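# Pull boot-drive carrier from back panel into parts tray

## Task

Swing the boot-drive carrier's latch open (its top end pivots outward and downward), slide the carrier out of its slot in the back panel, and set it on the floor of the parts tray so that nothing of it, including the opened latch, rests on the upper edge of the tray's rim. The tray is loose, so at the end it must lie flat on the table with nothing hanging past the table's edge. The result only counts if it stays that way without the robot holding anything in place.

## Robot and tools

Robot: one arm with six joints (waist, shoulder, elbow, forearm roll, wrist pitch, wrist roll) and a two-finger parallel gripper. The fingers point along the gripper's own +z axis and close along its y axis. The reported end_effector_position is the spot between the pads when closed, roughly 2 cm short of the fingertips; closing pushes the tips about 10 mm further along +z.

Scene frame: origin on the table surface straight below the arm base, +z up, +y to the left when facing along +x. Positions are metres, orientations are quaternions written w first (qw, qx, qy, qz). The base may sit slightly tilted, and the reported hand position grows less accurate at long reach.

execute_actions(actions): actions is a list of actions; each action is a list of up to 15 rows, each row applied for one 1/30 s step. If fewer than 15 rows are given, the last row repeats to fill the action. Each row is 8 numbers: x, y, z, qw, qx, qy, qz, opening. x, y, z and the quaternion are an absolute target pose for the gripper in the scene frame (not an offset). opening runs from -1 (closed) to +1 (open, 0.084 m). Any target more than 0.6 m from where the gripper is at the start of that action, measured along any gripper axis, gets the action refused; if the first action fails that test against the last reported state, or any action is malformed, nothing at all runs. Repeat the wanted quaternion in every row rather than copying a possibly drifted reported one. An empty list just returns state and images.

Per step the controller clips the commanded pose to at most 70 mm and 16 degrees from the measured pose, then solves inverse kinematics giving position priority over orientation. After an action ends the arm continues only to the last clipped pose, so far targets need further actions. "Hand target" in the result shows what the controller is currently heading for.

move(target, speed, blocking): target is one 8-number row as above, an absolute pose in the scene frame plus opening; the opening is applied when the move starts. The gripper follows a straight path there, rotating the short way. speed is the path's top speed in m/s, 0.002 to 0.5 (default 0.25); rotation is capped at twice that in rad/s. A path lasts 0.5 to 10 s and is cut off at 10 s. It does not avoid obstacles, the hand can lag, wander and overshoot speed (worst with a nearly straight arm). Faster contact and targets set deeper past a surface press harder. The result adds a "move:" line: done (settled near target), or off_target, moving, held, fault, plus limits such as paced (pose clipped) or held (steps blocked by a check; afterwards the arm may jump fast), and the distance to target. blocking=false returns after 0.5 s while the arm keeps going; then use wait(0) to poll, and call wait or stop before any new execute_actions or move.

wait(seconds): 0 to 10 s, arm keeps its last command; returns early if a running move finishes. stop(): brakes a running move; needs stopping room, fingers keep moving. zoom_image(camera, region): camera is "cam_high" or "cam_wrist", region [x0, y0, x1, y1] in image pixels from the top-left, at most 504 by 504. show_instructions(): shows the reference pages, no motion. finished_scene(scene): ends the current scene by its number; irreversible, and the task must hold afterwards.

Results: state line with gripper pose and linear/angular velocities; grip_measured, the finger opening on the same -1..1 scale; step readings of end_effector_position for execute_actions calls, with HELD marking steps partly blocked; "pose unreachable" when the clearance check (which treats the base mount as arm) altered or blocked a command; MOTOR HOT from 65 °C and OVER-TEMPERATURE FAULT at 80 °C, when brakes lock until cool. Images come from cam_high then cam_wrist, 504x504 each; calibration (K, distortion, T_world_to_cam) is provided and may be off by a few degrees and millimetres.

Gripping: to hold something, command an opening well under grip_measured; the gap sets squeeze force (about 24 N per pad up to ~6 cm wide objects). Fast closing can over-press. Sending back the measured value still squeezes gently.

Joint limits (rad): waist ±6.283, shoulder -2.059..2.094, elbow -3.927..0.192, forearm roll ±6.283, wrist pitch -1.693..3.142, wrist roll ±6.283. Drive speed per joint up to 3.14 rad/s. Load limits (N m): waist and shoulder 43.5, elbow and forearm roll 26.1, wrist pitch and wrist roll 17.4; a held part's weight counts. Reaching one triggers a torque fault: the joint backs off, the arm freezes 10 s and the rest of the call is dropped.

Cautions: the sim runs while you reason, with the arm holding its last command. Occasional disturbances may tug a held part or shove loose items. Avoid drops, slips, slamming, hard pushes, tipping or dragging the loose tray, and anything leaving the table, which fails the job. Keep motions smooth and loads short to limit heat.

Each tool is called in YAML: its name, and indented under it one key for each argument.

Reference images:

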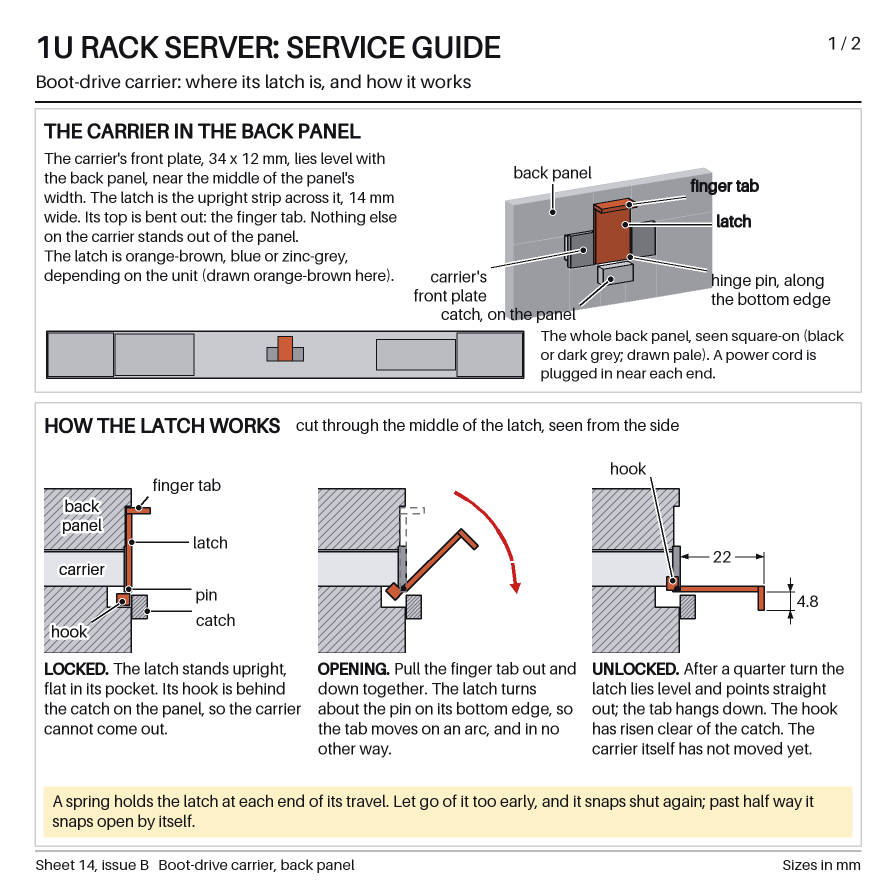

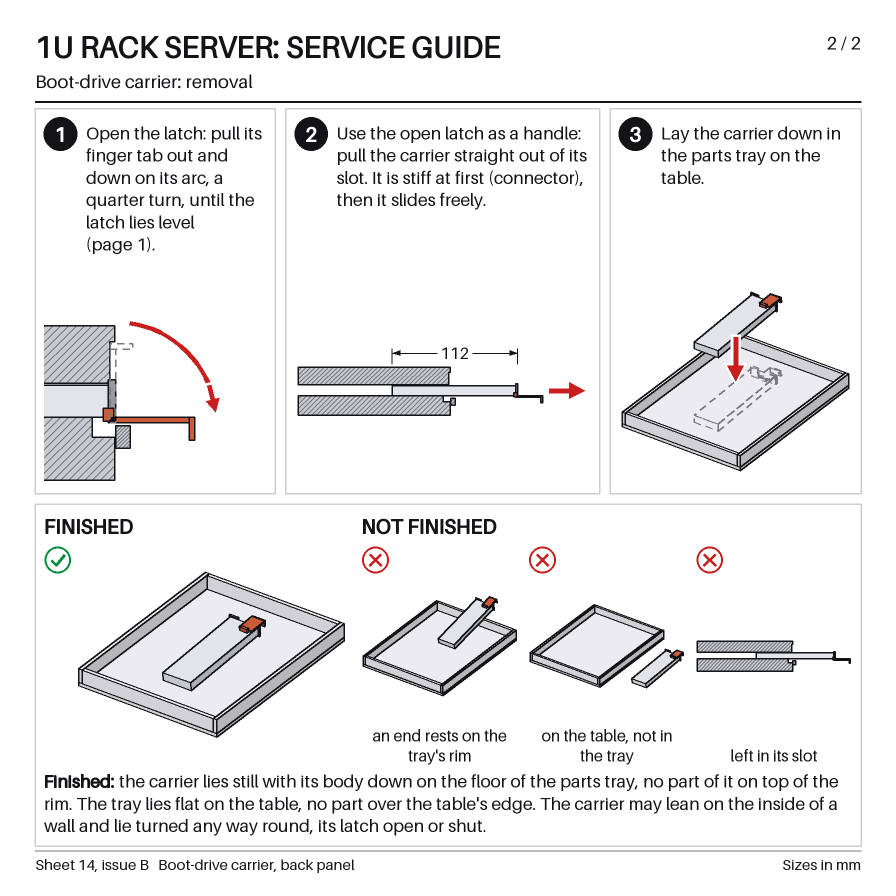

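## Session

execute_actions:
  actions: []

Scene clock: 0.00 s.
end_effector_position=(+0.4109, -0.4135, +0.2414) grip_measured=+1.00 end_effector_quat_wxyz=(-0.093, +0.492, +0.820, +0.278) end_effector_velocity=(-0.000, +0.000, -0.000) end_effector_angular_velocity=(+0.000, +0.000, +0.000)
Joint positions: [-1.066 -0.35  -1.126  0.678  1.425  2.744  0.084]
Joint velocities: [ 0.    -0.     0.001 -0.    -0.     0.     0.   ]
Motor temperatures (°C, as the motors report them): [25 28 25 30 29 29]
Hand target: +0.411, -0.414, +0.241; -0.093, +0.492, +0.820, +0.278

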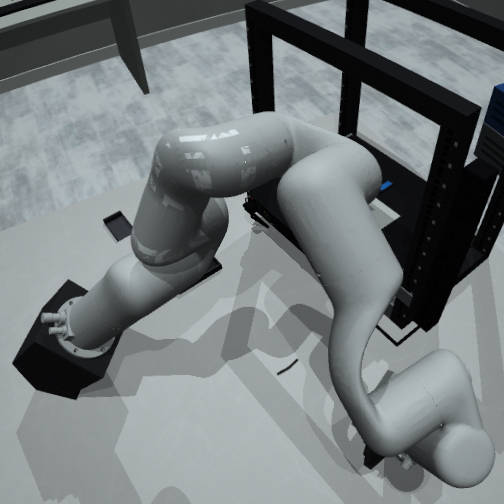

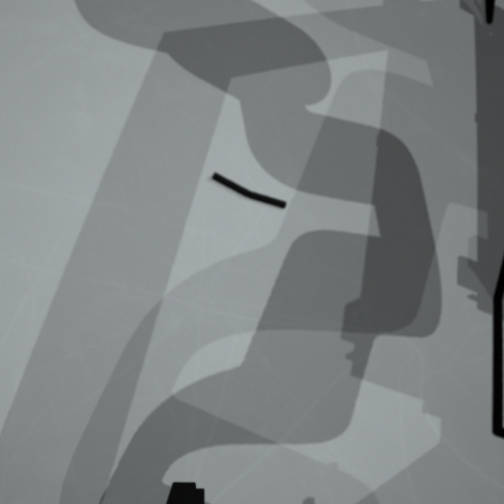

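move:
  target: [0.28,-0.1,0.25,-0.117,0.697,0.117,0.697,1]

Scene clock: 6.20 s.
end_effector_position=(+0.2807, -0.1000, +0.2521) grip_measured=+1.00 end_effector_quat_wxyz=(-0.119, +0.697, +0.117, +0.697) end_effector_velocity=(-0.000, +0.001, +0.000) end_effector_angular_velocity=(+0.003, -0.004, -0.003)
Joint positions: [-1.601  0.168 -0.125  0.939  1.91   2.454  0.084]
Joint velocities: [ 0.001  0.012 -0.001 -0.003 -0.    -0.008 -0.   ]
Motor temperatures (°C, as the motors report them): [25 28 26 30 29 29]
Hand target: +0.281, -0.100, +0.252; -0.119, +0.697, +0.117, +0.698
Off the commanded pose: 0.002 m, 0 deg.
move: done
camera_calibration (this result's frames):
cam_wrist: T_world_to_cam=[[0.308583, -0.951195, 0.00199702, -0.152373], [0.00661899, 0.0000478661, -0.999978, 0.320599], [0.951174, 0.308589, 0.00631073, -0.105899], [0, 0, 0, 1]] pos_world=[0.145626, -0.112272, 0.321565]

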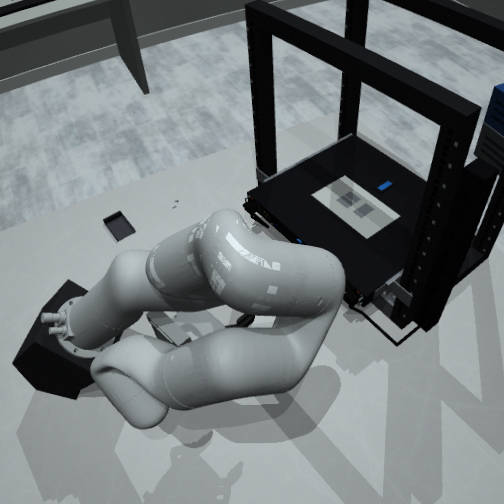

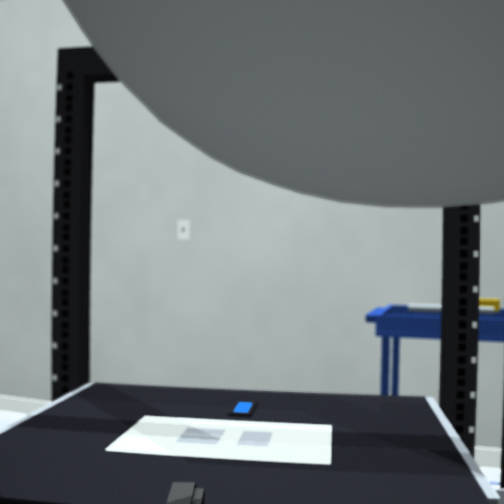

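move:
  target: [0.3,-0.08,0.11,-0.117,0.697,0.117,0.697,1]

Scene clock: 7.77 s.
end_effector_position=(+0.2992, -0.0794, +0.1103) grip_measured=+1.00 end_effector_quat_wxyz=(-0.118, +0.698, +0.118, +0.696) end_effector_velocity=(+0.001, +0.000, -0.001) end_effector_angular_velocity=(+0.001, -0.001, +0.000)
Joint positions: [-1.107  0.754 -0.508  1.363  1.893  2.234  0.084]
Joint velocities: [ 0.006  0.004 -0.004  0.004  0.002 -0.    -0.   ]
Motor temperatures (°C, as the motors report them): [25 28 26 30 29 29]
Hand target: +0.299, -0.079, +0.110; -0.118, +0.698, +0.117, +0.696
Off the commanded pose: 0.001 m, 0 deg.
move: done
camera_calibration (this result's frames):
cam_wrist: T_world_to_cam=[[0.306668, -0.95181, 0.00361916, -0.137835], [0.00373923, -0.00259761, -0.99999, 0.179286], [0.951809, 0.306678, 0.00276243, -0.128914], [0, 0, 0, 1]] pos_world=[0.164301, -0.0911915, 0.180139]

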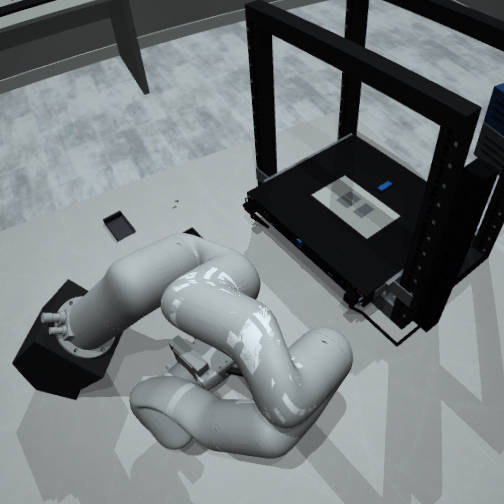

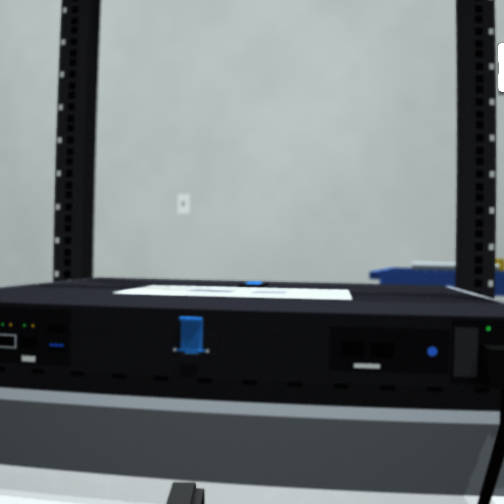

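move:
  target: [0.39,-0.01,0.07,-0.117,0.697,0.117,0.697,1]

zoom_image:
  camera: "cam_wrist"
  region: [100,150,400,450]

zoom_image:
  camera: "cam_high"
  region: [220,170,380,330]

Scene clock: 10.27 s.
end_effector_position=(+0.3887, -0.0101, +0.0697) grip_measured=+1.00 end_effector_quat_wxyz=(-0.117, +0.698, +0.118, +0.696) end_effector_velocity=(+0.001, +0.001, -0.001) end_effector_angular_velocity=(+0.001, +0.001, -0.001)
Joint positions: [-0.587  0.804 -0.567  1.875  2.015  2.249  0.084]
Joint velocities: [ 0.006  0.002 -0.002  0.007  0.001  0.002  0.   ]
Motor temperatures (°C, as the motors report them): [25 28 26 30 29 29]
Hand target: +0.389, -0.010, +0.070; -0.117, +0.698, +0.118, +0.696
Off the commanded pose: 0.001 m, 0 deg.
move: done
camera_calibration (this result's frames):
cam_wrist: T_world_to_cam=[[0.306632, -0.951815, 0.00495526, -0.0992986], [0.00397255, -0.00392625, -0.999984, 0.138435], [0.95182, 0.306647, 0.00257722, -0.235203], [0, 0, 0, 1]] pos_world=[0.253769, -0.0218461, 0.139531]

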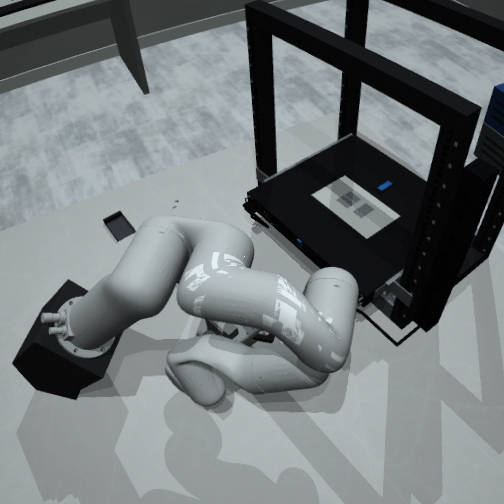

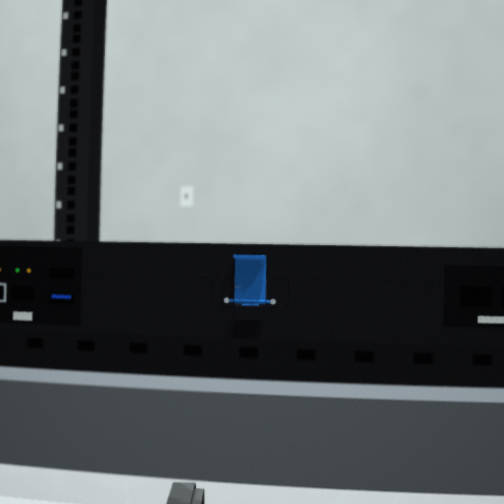

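Region (100, 150, 400, 450) of cam_wrist's 504x504 image, scaled by 1.680, with more detail than that image has.

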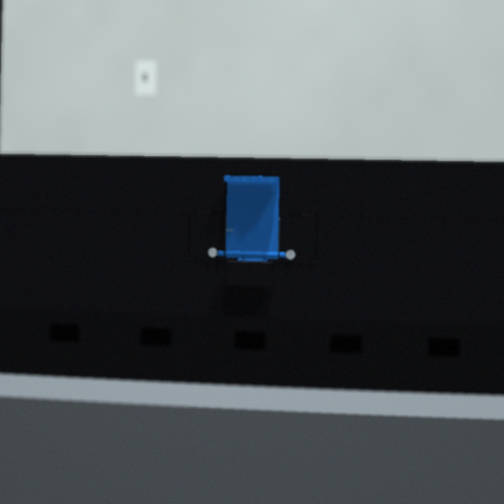

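Region (220, 170, 380, 330) of cam_high's 504x504 image, scaled by 3.150, with more detail than that image has.

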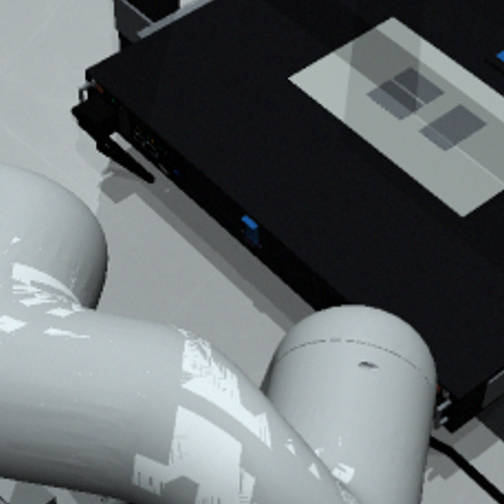

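move:
  target: [0.453,0.040,0.138,-0.117,0.697,0.117,0.697,-0.4]

zoom_image:
  camera: "cam_high"
  region: [220,170,380,330]

Scene clock: 14.57 s.
end_effector_position=(+0.4522, +0.0395, +0.1372) grip_measured=-0.42 end_effector_quat_wxyz=(-0.117, +0.698, +0.118, +0.697) end_effector_velocity=(+0.001, +0.001, +0.000) end_effector_angular_velocity=(-0.002, +0.007, -0.000)
Joint positions: [-0.195  0.511 -0.357  2.312  2.041  2.369  0.026]
Joint velocities: [ 0.009 -0.008  0.005  0.016 -0.006  0.007  0.   ]
Motor temperatures (°C, as the motors report them): [25 28 27 31 29 29]
Hand target: +0.452, +0.040, +0.137; -0.117, +0.698, +0.118, +0.697
Off the commanded pose: 0.001 m, 0 deg.
move: done
camera_calibration (this result's frames):
cam_wrist: T_world_to_cam=[[0.306122, -0.951976, 0.00553365, -0.0717258], [0.00521377, -0.0041361, -0.999978, 0.205334], [0.951978, 0.306144, 0.00369723, -0.311261], [0, 0, 0, 1]] pos_world=[0.3172, 0.0278587, 0.206877]

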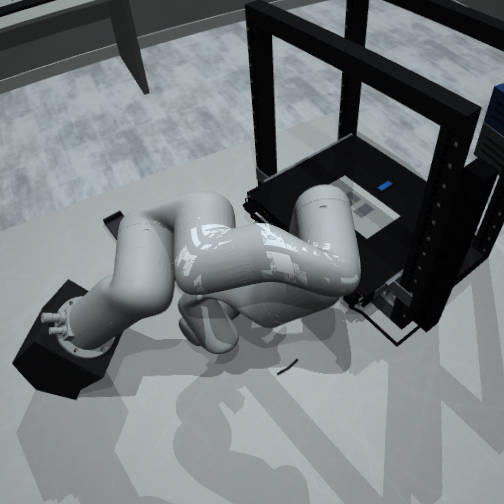

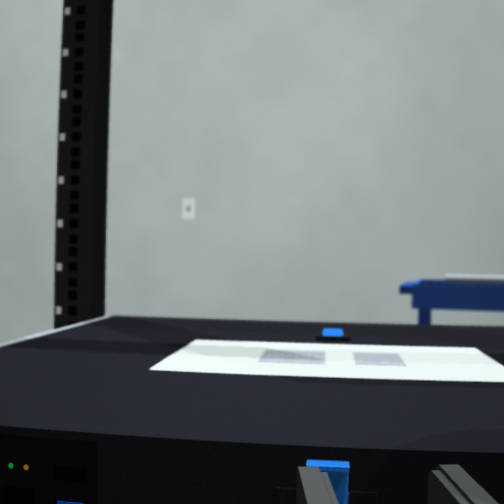

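Region (220, 170, 380, 330) of cam_high's 504x504 image, scaled by 3.150, with more detail than that image has.

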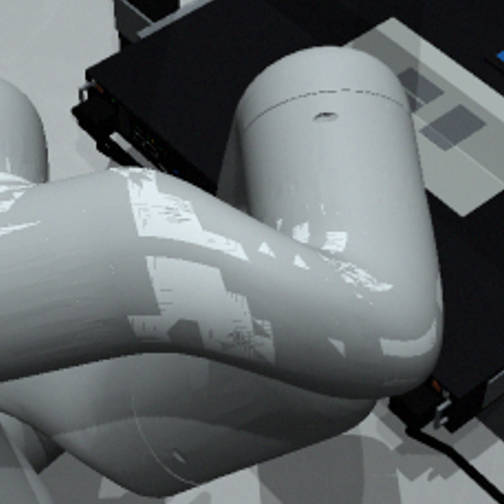

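move:
  target: [0.4835,0.056,0.138,-0.117,0.697,0.117,0.697,-0.4]
  speed: 0.08

zoom_image:
  camera: "cam_wrist"
  region: [250,400,504,504]

Scene clock: 16.37 s.
end_effector_position=(+0.4831, +0.0559, +0.1377) grip_measured=-0.42 end_effector_quat_wxyz=(-0.117, +0.698, +0.117, +0.697) end_effector_velocity=(+0.000, +0.001, -0.000) end_effector_angular_velocity=(+0.000, +0.002, +0.000)
Joint positions: [-0.062  0.474 -0.397  2.476  1.996  2.44   0.026]
Joint velocities: [ 0.004 -0.    -0.001  0.005 -0.002  0.002 -0.   ]
Motor temperatures (°C, as the motors report them): [25 28 27 31 29 29]
Hand target: +0.483, +0.056, +0.138; -0.117, +0.697, +0.117, +0.697
Off the commanded pose: 0.001 m, 0 deg.
move: done
camera_calibration (this result's frames):
cam_wrist: T_world_to_cam=[[0.305418, -0.952207, 0.00469859, -0.0650665], [0.00581195, -0.00307015, -0.999978, 0.205351], [0.952201, 0.305439, 0.0045965, -0.34591], [0, 0, 0, 1]] pos_world=[0.348055, 0.0443282, 0.207242]

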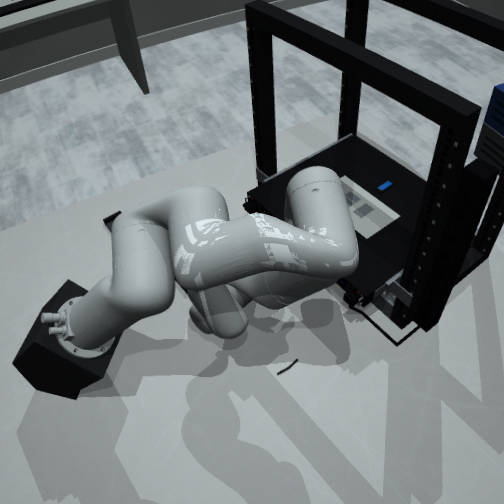

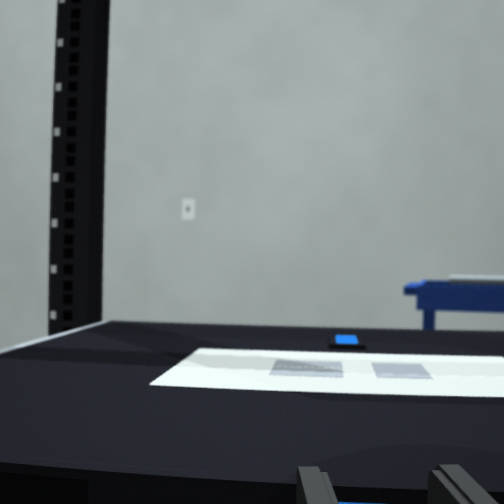

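Region (250, 400, 504, 504) of cam_wrist's 504x504 image, scaled by 1.984, with more detail than that image has; it fills the top 206 rows of this view, and the rest is white.

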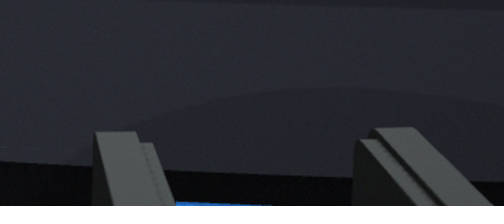

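move:
  target: [0.497,0.0625,0.138,-0.117,0.697,0.117,0.697,-0.4]
  speed: 0.03

move:
  target: [0.504,0.0647,0.138,-0.117,0.697,0.117,0.697,-0.4]
  speed: 0.01

Scene clock: 18.60 s.
end_effector_position=(+0.4963, +0.0626, +0.1377) grip_measured=-0.42 end_effector_quat_wxyz=(-0.117, +0.698, +0.117, +0.697) end_effector_velocity=(+0.001, +0.000, -0.000) end_effector_angular_velocity=(-0.000, +0.000, -0.000)
Joint positions: [-0.014  0.46  -0.42   2.534  1.968  2.467  0.026]
Joint velocities: [ 0.002 -0.001 -0.002  0.003 -0.002  0.002  0.   ]
Motor temperatures (°C, as the motors report them): [25 29 27 31 29 29]
Hand target: +0.497, +0.063, +0.138; -0.117, +0.697, +0.117, +0.697
Off the commanded pose: 0.001 m, 0 deg.
move: done
camera_calibration (this result's frames):
cam_wrist: T_world_to_cam=[[0.305495, -0.952186, 0.00393226, -0.062723], [0.00498606, -0.00252995, -0.999984, 0.205733], [0.952181, 0.305509, 0.00397477, -0.360464], [0, 0, 0, 1]] pos_world=[0.361363, 0.0509218, 0.207409]

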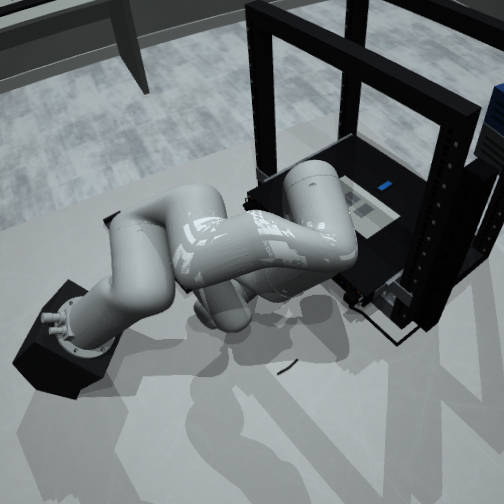

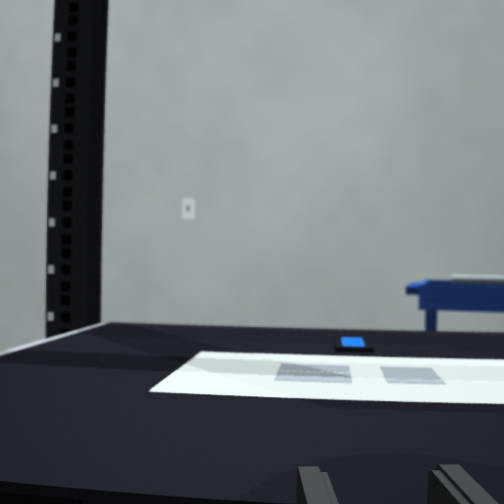

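Scene clock: 19.63 s.
end_effector_position=(+0.4976, +0.0658, +0.1366) grip_measured=-0.41 end_effector_quat_wxyz=(-0.120, +0.702, +0.117, +0.692) end_effector_velocity=(-0.000, +0.002, +0.001) end_effector_angular_velocity=(+0.001, +0.001, +0.003)
Joint positions: [ 0.003  0.453 -0.419  2.559  1.951  2.48   0.026]
Joint velocities: [ 0.005 -0.003  0.002  0.003 -0.004  0.002  0.   ]
Motor temperatures (°C, as the motors report them): [25 29 27 31 29 29]
Hand target: +0.504, +0.065, +0.138; -0.117, +0.697, +0.117, +0.697
Off the commanded pose: 0.007 m, 1 deg.
move: off_target
camera_calibration (this result's frames):
cam_wrist: T_world_to_cam=[[0.308873, -0.951101, -0.00215397, -0.0609885], [-0.00919468, -0.000721384, -0.999957, 0.21154], [0.951059, 0.308879, -0.00896789, -0.360575], [0, 0, 0, 1]] pos_world=[0.363711, 0.0535206, 0.208166]

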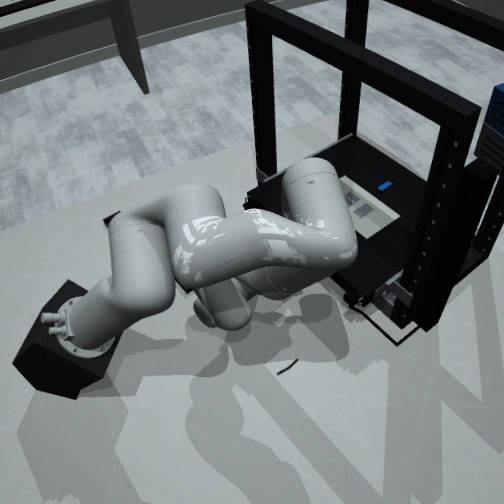

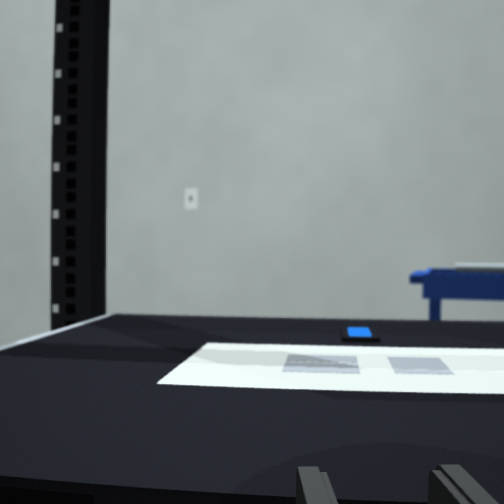

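move:
  target: [0.4965,0.063,0.138,-0.117,0.697,0.117,0.697,-0.9]
  speed: 0.01

Scene clock: 21.10 s.
end_effector_position=(+0.4979, +0.0622, +0.1372) grip_measured=-0.76 end_effector_quat_wxyz=(-0.115, +0.698, +0.117, +0.697) end_effector_velocity=(-0.001, -0.000, +0.001) end_effector_angular_velocity=(+0.001, -0.003, -0.002)
Joint positions: [-0.011  0.461 -0.423  2.54   1.969  2.466  0.01 ]
Joint velocities: [-0.    -0.     0.003 -0.002  0.006 -0.002 -0.   ]
Motor temperatures (°C, as the motors report them): [25 29 27 31 29 29]
Hand target: +0.497, +0.063, +0.138; -0.117, +0.697, +0.117, +0.697
Off the commanded pose: 0.002 m, 0 deg.
move: done
camera_calibration (this result's frames):
cam_wrist: T_world_to_cam=[[0.302158, -0.95323, 0.00732016, -0.0623056], [0.00617416, -0.00572195, -0.999965, 0.204776], [0.953238, 0.302192, 0.00415646, -0.362187], [0, 0, 0, 1]] pos_world=[0.362812, 0.0512302, 0.20673]

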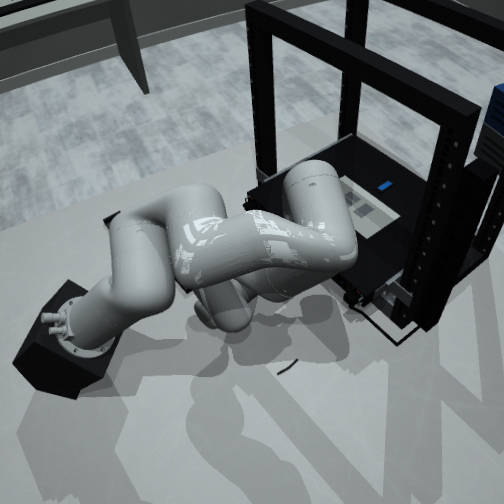

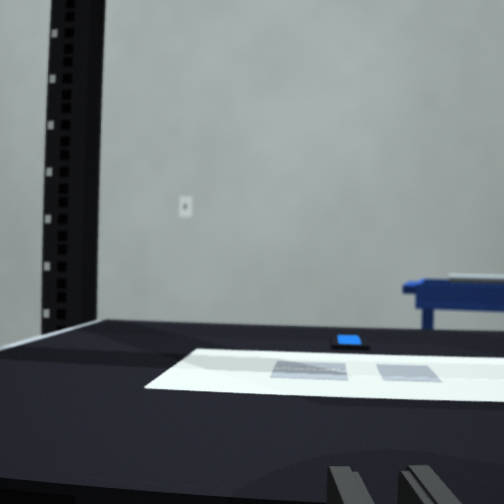

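execute_actions:
  actions:
    - [[0.4955,0.0618,0.1375,-0.117,0.697,0.117,0.697,-0.95],[0.494,0.0614,0.137,-0.117,0.697,0.117,0.697,-0.95],[0.492,0.0608,0.1365,-0.117,0.697,0.117,0.697,-0.95],[0.490,0.060,0.136,-0.117,0.697,0.117,0.697,-0.95],[0.487,0.0591,0.1345,-0.117,0.697,0.117,0.697,-0.95]]
    - [[0.485,0.0585,0.133,-0.117,0.697,0.117,0.697,-0.95],[0.483,0.058,0.131,-0.117,0.697,0.117,0.697,-0.95],[0.481,0.0572,0.129,-0.117,0.697,0.117,0.697,-0.95],[0.4794,0.0567,0.1265,-0.117,0.697,0.117,0.697,-0.95]]
    - [[0.478,0.0563,0.123,-0.117,0.697,0.117,0.697,-0.95],[0.477,0.056,0.120,-0.117,0.697,0.117,0.697,-0.95],[0.4766,0.0558,0.117,-0.117,0.697,0.117,0.697,-0.95]]

move:
  target: [0.4766,0.0558,0.117,-0.117,0.697,0.117,0.697,-0.3]

move:
  target: [0.41,0.034,0.09,-0.117,0.697,0.117,0.697,-0.3]

Scene clock: 24.70 s.
end_effector_position=(+0.4767, +0.0558, +0.1171) grip_measured=-0.97 end_effector_quat_wxyz=(-0.117, +0.697, +0.117, +0.697) end_effector_velocity=(-0.001, -0.000, -0.001) end_effector_angular_velocity=(-0.000, +0.001, +0.000)
Joint positions: [-0.104  0.566 -0.456  2.422  2.021  2.413  0.001]
Joint velocities: [-0.001  0.002 -0.    -0.001  0.    -0.001 -0.   ]
Motor temperatures (°C, as the motors report them): [25 29 27 31 29 29]
Hand target: +0.477, +0.056, +0.117; -0.117, +0.697, +0.117, +0.697
Off the commanded pose: 0.000 m, 0 deg.
Step readings (end_effector_position; steps 1 to 15: 1st action; 16 to 30: 2nd action; 31 to 45: 3rd action):
0: (+0.4970, +0.0624, +0.1377)
1: (+0.4969, +0.0624, +0.1377)
2: (+0.4969, +0.0621, +0.1377)
4: (+0.4957, +0.0611, +0.1378)
8: (+0.4865, +0.0636, +0.1364)
15: (+0.4868, +0.0601, +0.1350)
16: (+0.4869, +0.0599, +0.1349)
17: (+0.4868, +0.0597, +0.1348)
19: (+0.4851, +0.0588, +0.1332)
23: (+0.4798, +0.0572, +0.1274)
30: (+0.4795, +0.0568, +0.1267)
31: (+0.4795, +0.0567, +0.1267)
32: (+0.4794, +0.0567, +0.1264)
34: (+0.4784, +0.0564, +0.1234)
38: (+0.4765, +0.0559, +0.1175)
45: end_effector_position above
camera_calibration (this result's frames):
cam_wrist: T_world_to_cam=[[0.304992, -0.952345, 0.00428386, -0.0628388], [0.00651364, -0.0024121, -0.999976, 0.184484], [0.952333, 0.305012, 0.00546757, -0.339811], [0, 0, 0, 1]] pos_world=[0.341576, 0.0442472, 0.186607]

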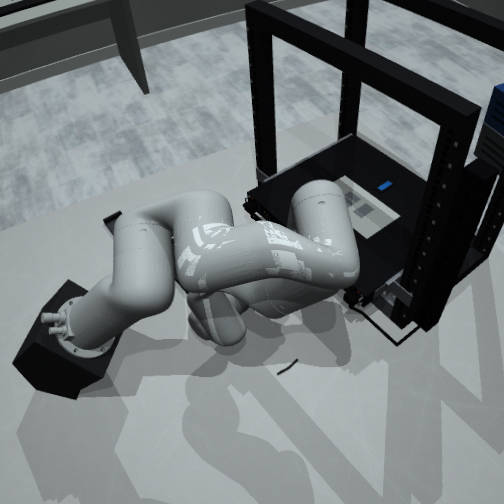

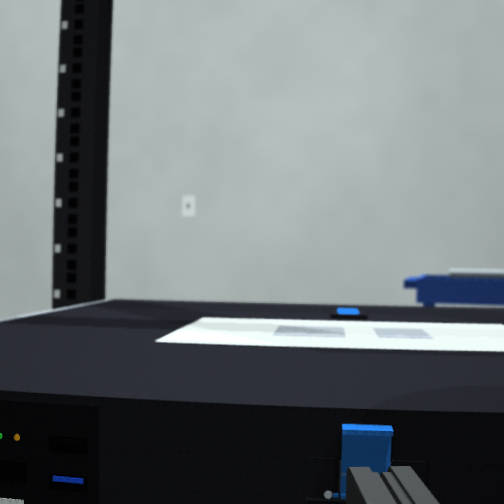

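Scene clock: 25.40 s.
end_effector_position=(+0.4766, +0.0558, +0.1170) grip_measured=-0.32 end_effector_quat_wxyz=(-0.117, +0.697, +0.117, +0.697) end_effector_velocity=(+0.001, -0.000, +0.000) end_effector_angular_velocity=(-0.001, -0.001, -0.000)
Joint positions: [-0.104  0.567 -0.456  2.422  2.021  2.413  0.03 ]
Joint velocities: [ 0.    -0.002  0.     0.    -0.    -0.    -0.   ]
Motor temperatures (°C, as the motors report them): [25 29 27 31 29 29]
Hand target: +0.477, +0.056, +0.117; -0.117, +0.697, +0.117, +0.697
Off the commanded pose: 0.000 m, 0 deg.
move: done
camera_calibration (this result's frames):
cam_wrist: T_world_to_cam=[[0.305045, -0.952328, 0.00433426, -0.0628879], [0.00635317, -0.0025161, -0.999977, 0.184433], [0.952317, 0.305065, 0.00528278, -0.339719], [0, 0, 0, 1]] pos_world=[0.341532, 0.0442108, 0.186496]

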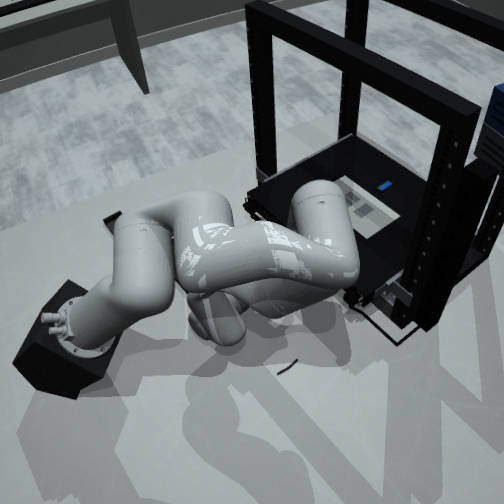

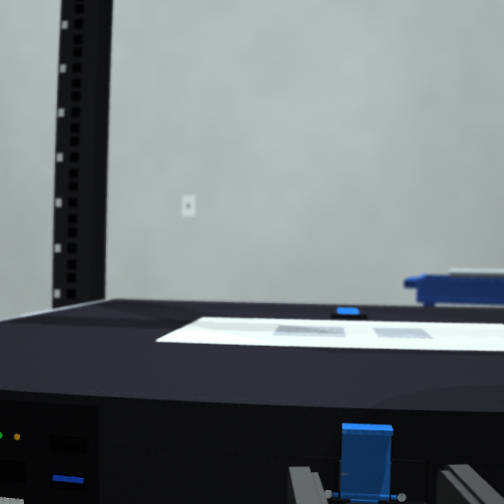

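Scene clock: 26.30 s.
end_effector_position=(+0.4107, +0.0342, +0.0908) grip_measured=-0.32 end_effector_quat_wxyz=(-0.117, +0.697, +0.117, +0.698) end_effector_velocity=(-0.001, +0.000, -0.000) end_effector_angular_velocity=(+0.002, -0.001, +0.003)
Joint positions: [-0.37   0.776 -0.502  2.077  2.084  2.236  0.03 ]
Joint velocities: [-0.004  0.004 -0.002 -0.008 -0.001 -0.003 -0.   ]
Motor temperatures (°C, as the motors report them): [25 29 27 31 29 29]
Hand target: +0.410, +0.034, +0.091; -0.117, +0.697, +0.116, +0.698
Off the commanded pose: 0.001 m, 0 deg.
move: done
camera_calibration (this result's frames):
cam_wrist: T_world_to_cam=[[0.304513, -0.952501, 0.00366913, -0.0629637], [0.00738388, -0.00149138, -0.999972, 0.158092], [0.95248, 0.304531, 0.00657901, -0.270376], [0, 0, 0, 1]] pos_world=[0.275533, 0.0226007, 0.160098]

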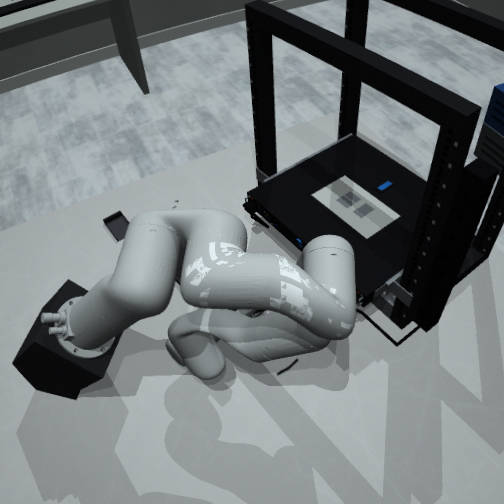

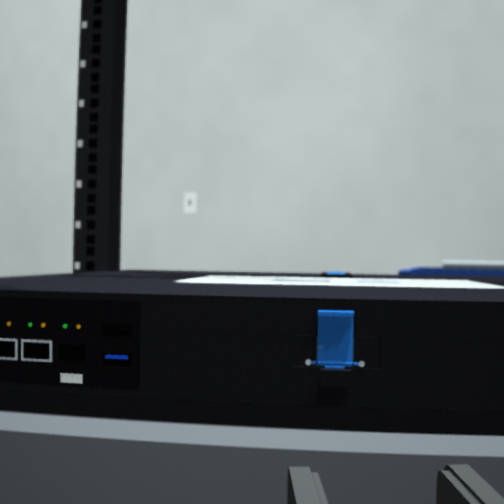

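move:
  target: [0.485,0.058,0.140,-0.117,0.697,0.117,0.697,-0.4]

move:
  target: [0.500,0.0625,0.140,-0.117,0.697,0.117,0.697,-0.4]
  speed: 0.02

move:
  target: [0.500,0.0625,0.140,-0.117,0.697,0.117,0.697,-1]

move:
  target: [0.4925,0.060,0.139,-0.117,0.697,0.117,0.697,-1]
  speed: 0.005

Scene clock: 28.93 s.
end_effector_position=(+0.4842, +0.0577, +0.1390) grip_measured=-0.42 end_effector_quat_wxyz=(-0.117, +0.698, +0.118, +0.697) end_effector_velocity=(+0.003, +0.000, +0.001) end_effector_angular_velocity=(-0.002, -0.001, -0.000)
Joint positions: [-0.051  0.468 -0.395  2.489  1.993  2.443  0.026]
Joint velocities: [ 0.007 -0.008 -0.001  0.01  -0.006  0.004  0.   ]
Motor temperatures (°C, as the motors report them): [25 29 27 31 30 29]
Hand target: +0.485, +0.058, +0.139; -0.117, +0.698, +0.118, +0.697
Off the commanded pose: 0.001 m, 0 deg.
move: done
camera_calibration (this result's frames):
cam_wrist: T_world_to_cam=[[0.305783, -0.952087, 0.00517577, -0.0639373], [0.00501814, -0.00382445, -0.99998, 0.207109], [0.952088, 0.305803, 0.00360825, -0.347352], [0, 0, 0, 1]] pos_world=[0.349221, 0.0461393, 0.208689]

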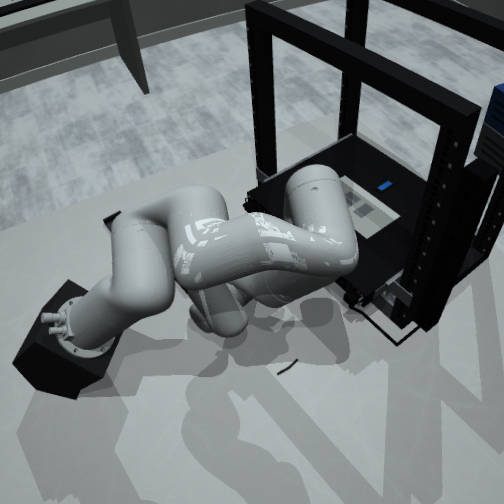

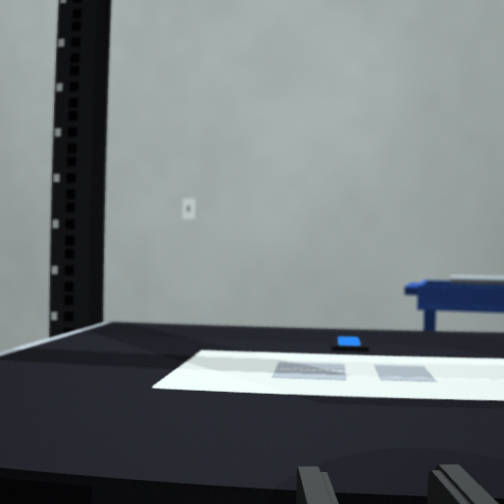

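Scene clock: 30.00 s.
end_effector_position=(+0.4972, +0.0629, +0.1390) grip_measured=-0.42 end_effector_quat_wxyz=(-0.118, +0.700, +0.117, +0.695) end_effector_velocity=(+0.002, +0.001, +0.000) end_effector_angular_velocity=(+0.001, -0.001, +0.001)
Joint positions: [-0.007  0.448 -0.414  2.545  1.959  2.474  0.026]
Joint velocities: [ 0.006 -0.002 -0.003  0.005 -0.004  0.003  0.   ]
Motor temperatures (°C, as the motors report them): [25 29 27 31 30 29]
Hand target: +0.500, +0.063, +0.140; -0.117, +0.697, +0.117, +0.697
Off the commanded pose: 0.003 m, 0 deg.
move: done
camera_calibration (this result's frames):
cam_wrist: T_world_to_cam=[[0.306594, -0.951839, 0.00175561, -0.0629647], [-0.000410732, -0.00197674, -0.999998, 0.209645], [0.95184, 0.306593, -0.000997008, -0.360594], [0, 0, 0, 1]] pos_world=[0.362618, 0.0510377, 0.209396]

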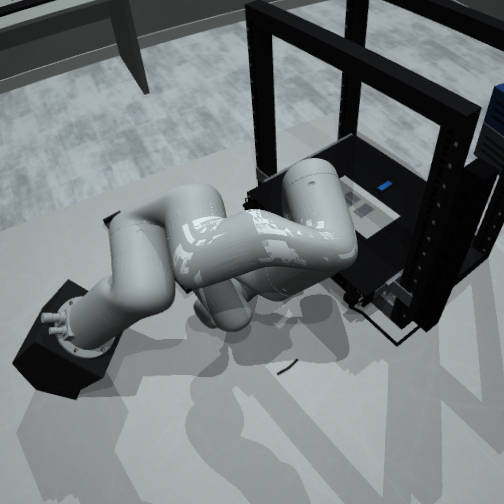

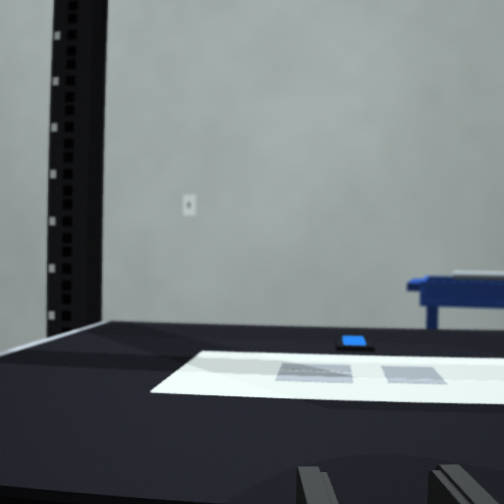

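Scene clock: 30.70 s.
end_effector_position=(+0.4988, +0.0620, +0.1390) grip_measured=-0.75 end_effector_quat_wxyz=(-0.117, +0.699, +0.117, +0.696) end_effector_velocity=(+0.001, +0.000, +0.000) end_effector_angular_velocity=(+0.000, -0.002, +0.001)
Joint positions: [-0.007  0.447 -0.417  2.547  1.959  2.475  0.011]
Joint velocities: [ 0.    -0.    -0.002 -0.001 -0.001  0.     0.001]
Motor temperatures (°C, as the motors report them): [25 29 27 31 30 29]
Hand target: +0.500, +0.063, +0.140; -0.117, +0.697, +0.117, +0.697
Off the commanded pose: 0.002 m, 0 deg.
move: done
camera_calibration (this result's frames):
cam_wrist: T_world_to_cam=[[0.30412, -0.952626, 0.00385354, -0.0633347], [0.00180415, -0.00346918, -0.999992, 0.208617], [0.952632, 0.304125, 0.000663632, -0.362263], [0, 0, 0, 1]] pos_world=[0.363988, 0.0505625, 0.2091]

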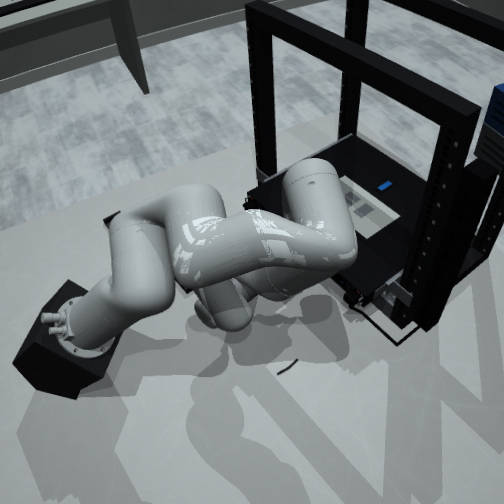

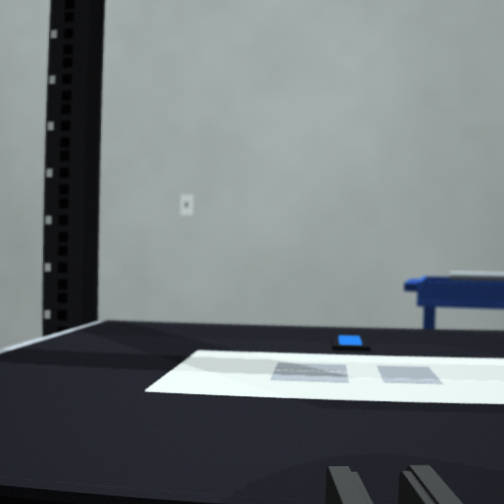

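Scene clock: 32.23 s.
end_effector_position=(+0.4927, +0.0601, +0.1392) grip_measured=-1.00 end_effector_quat_wxyz=(-0.117, +0.697, +0.117, +0.698) end_effector_velocity=(-0.001, -0.001, -0.001) end_effector_angular_velocity=(-0.001, +0.002, -0.001)
Joint positions: [-0.028  0.458 -0.41   2.517  1.977  2.46   0.   ]
Joint velocities: [-0.003  0.001  0.002 -0.002  0.001 -0.001  0.   ]
Motor temperatures (°C, as the motors report them): [25 29 27 31 30 29]
Hand target: +0.493, +0.060, +0.139; -0.117, +0.697, +0.117, +0.697
Off the commanded pose: 0.000 m, 0 deg.
move: done
camera_calibration (this result's frames):
cam_wrist: T_world_to_cam=[[0.305078, -0.952317, 0.0043145, -0.0638546], [0.00686318, -0.00233176, -0.999974, 0.206256], [0.952302, 0.3051, 0.00582455, -0.356536], [0, 0, 0, 1]] pos_world=[0.357595, 0.0484503, 0.208603]

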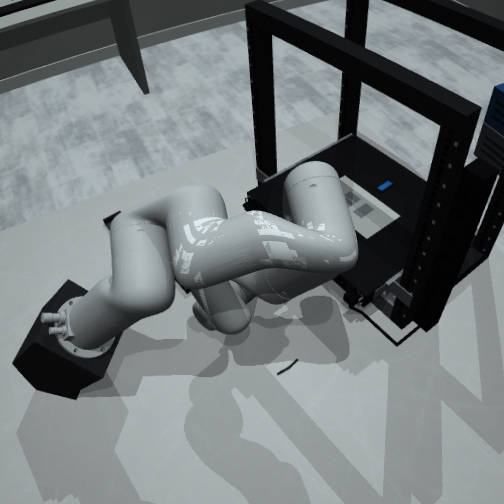

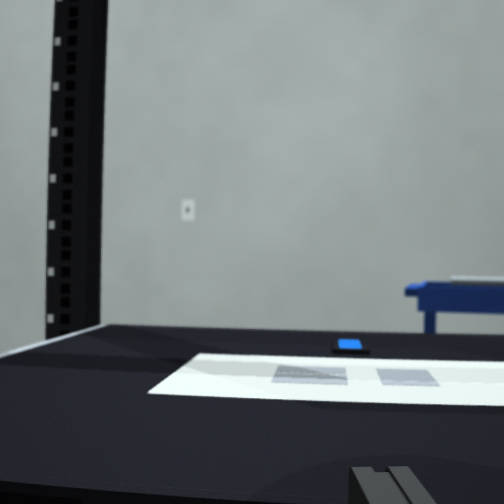

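move:
  target: [0.44,0.044,0.22,0,0.988,0.155,0,-0.4]

move:
  target: [0.49,0.060,0.17,0,0.988,0.155,0,-0.4]
  speed: 0.1

Scene clock: 38.17 s.
end_effector_position=(+0.4400, +0.0437, +0.2199) grip_measured=-0.42 end_effector_quat_wxyz=(+0.002, +0.988, +0.154, +0.002) end_effector_velocity=(+0.001, -0.001, -0.000) end_effector_angular_velocity=(-0.003, +0.005, -0.002)
Joint positions: [ 0.694 -0.447 -0.501  5.351  0.916  0.841  0.026]
Joint velocities: [-0.001  0.004 -0.006  0.005  0.005 -0.003 -0.   ]
Motor temperatures (°C, as the motors report them): [25 29 27 31 30 29]
Hand target: +0.440, +0.044, +0.220; +0.002, +0.988, +0.154, +0.002
Off the commanded pose: 0.000 m, 0 deg.
move: done
camera_calibration (this result's frames):
cam_wrist: T_world_to_cam=[[0.307693, -0.95109, 0.0274417, -0.0700319], [-0.951341, -0.308021, -0.00857088, 0.504237], [0.0166043, -0.0234693, -0.999587, 0.34534], [0, 0, 0, 1]] pos_world=[0.495516, 0.0968141, 0.351441]

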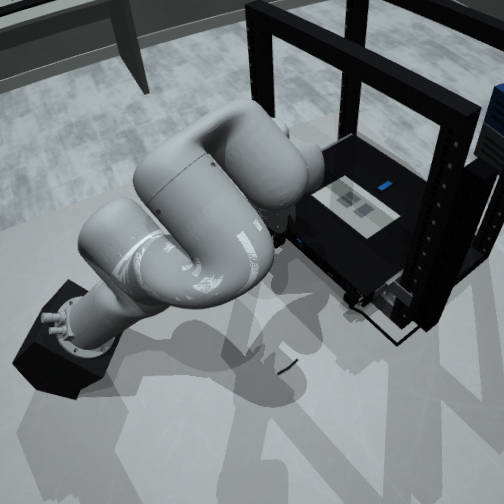

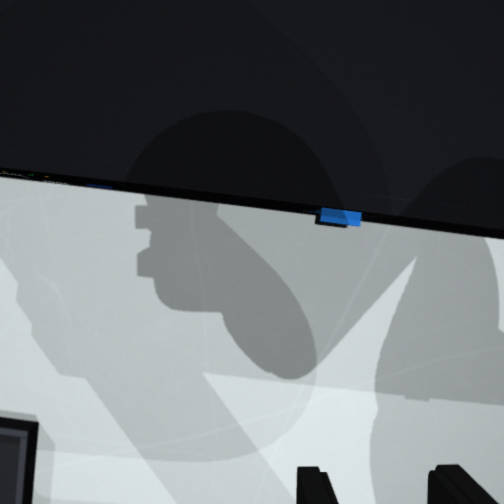

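Scene clock: 39.30 s.
end_effector_position=(+0.4898, +0.0603, +0.1702) grip_measured=-0.42 end_effector_quat_wxyz=(-0.000, +0.988, +0.155, +0.000) end_effector_velocity=(+0.001, +0.001, -0.001) end_effector_angular_velocity=(+0.000, +0.000, +0.001)
Joint positions: [ 0.568 -0.185 -0.68   5.27   0.786  0.85   0.026]
Joint velocities: [-0.     0.004 -0.003 -0.001 -0.001  0.     0.   ]
Motor temperatures (°C, as the motors report them): [25 29 27 31 30 29]
Hand target: +0.490, +0.060, +0.170; -0.000, +0.988, +0.155, -0.000
Off the commanded pose: 0.000 m, 0 deg.
move: done
camera_calibration (this result's frames):
cam_wrist: T_world_to_cam=[[0.30989, -0.95052, 0.0218988, -0.0683525], [-0.950698, -0.310071, -0.00535449, 0.555537], [0.0118797, -0.0191599, -0.999746, 0.297308], [0, 0, 0, 1]] pos_world=[0.545798, 0.112982, 0.301704]

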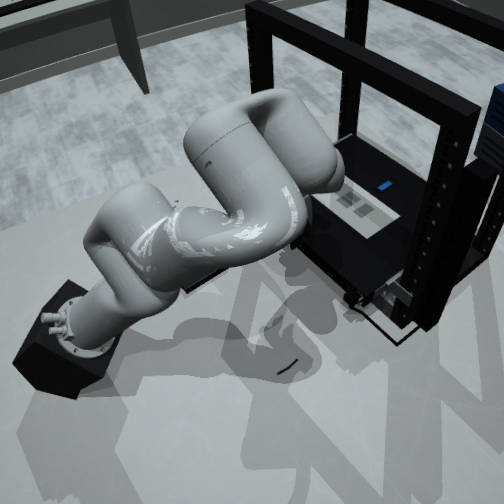

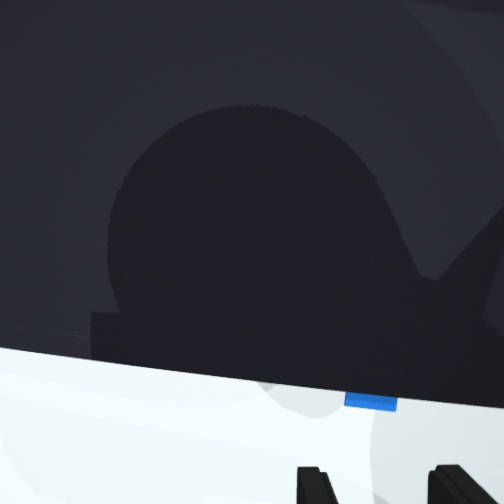

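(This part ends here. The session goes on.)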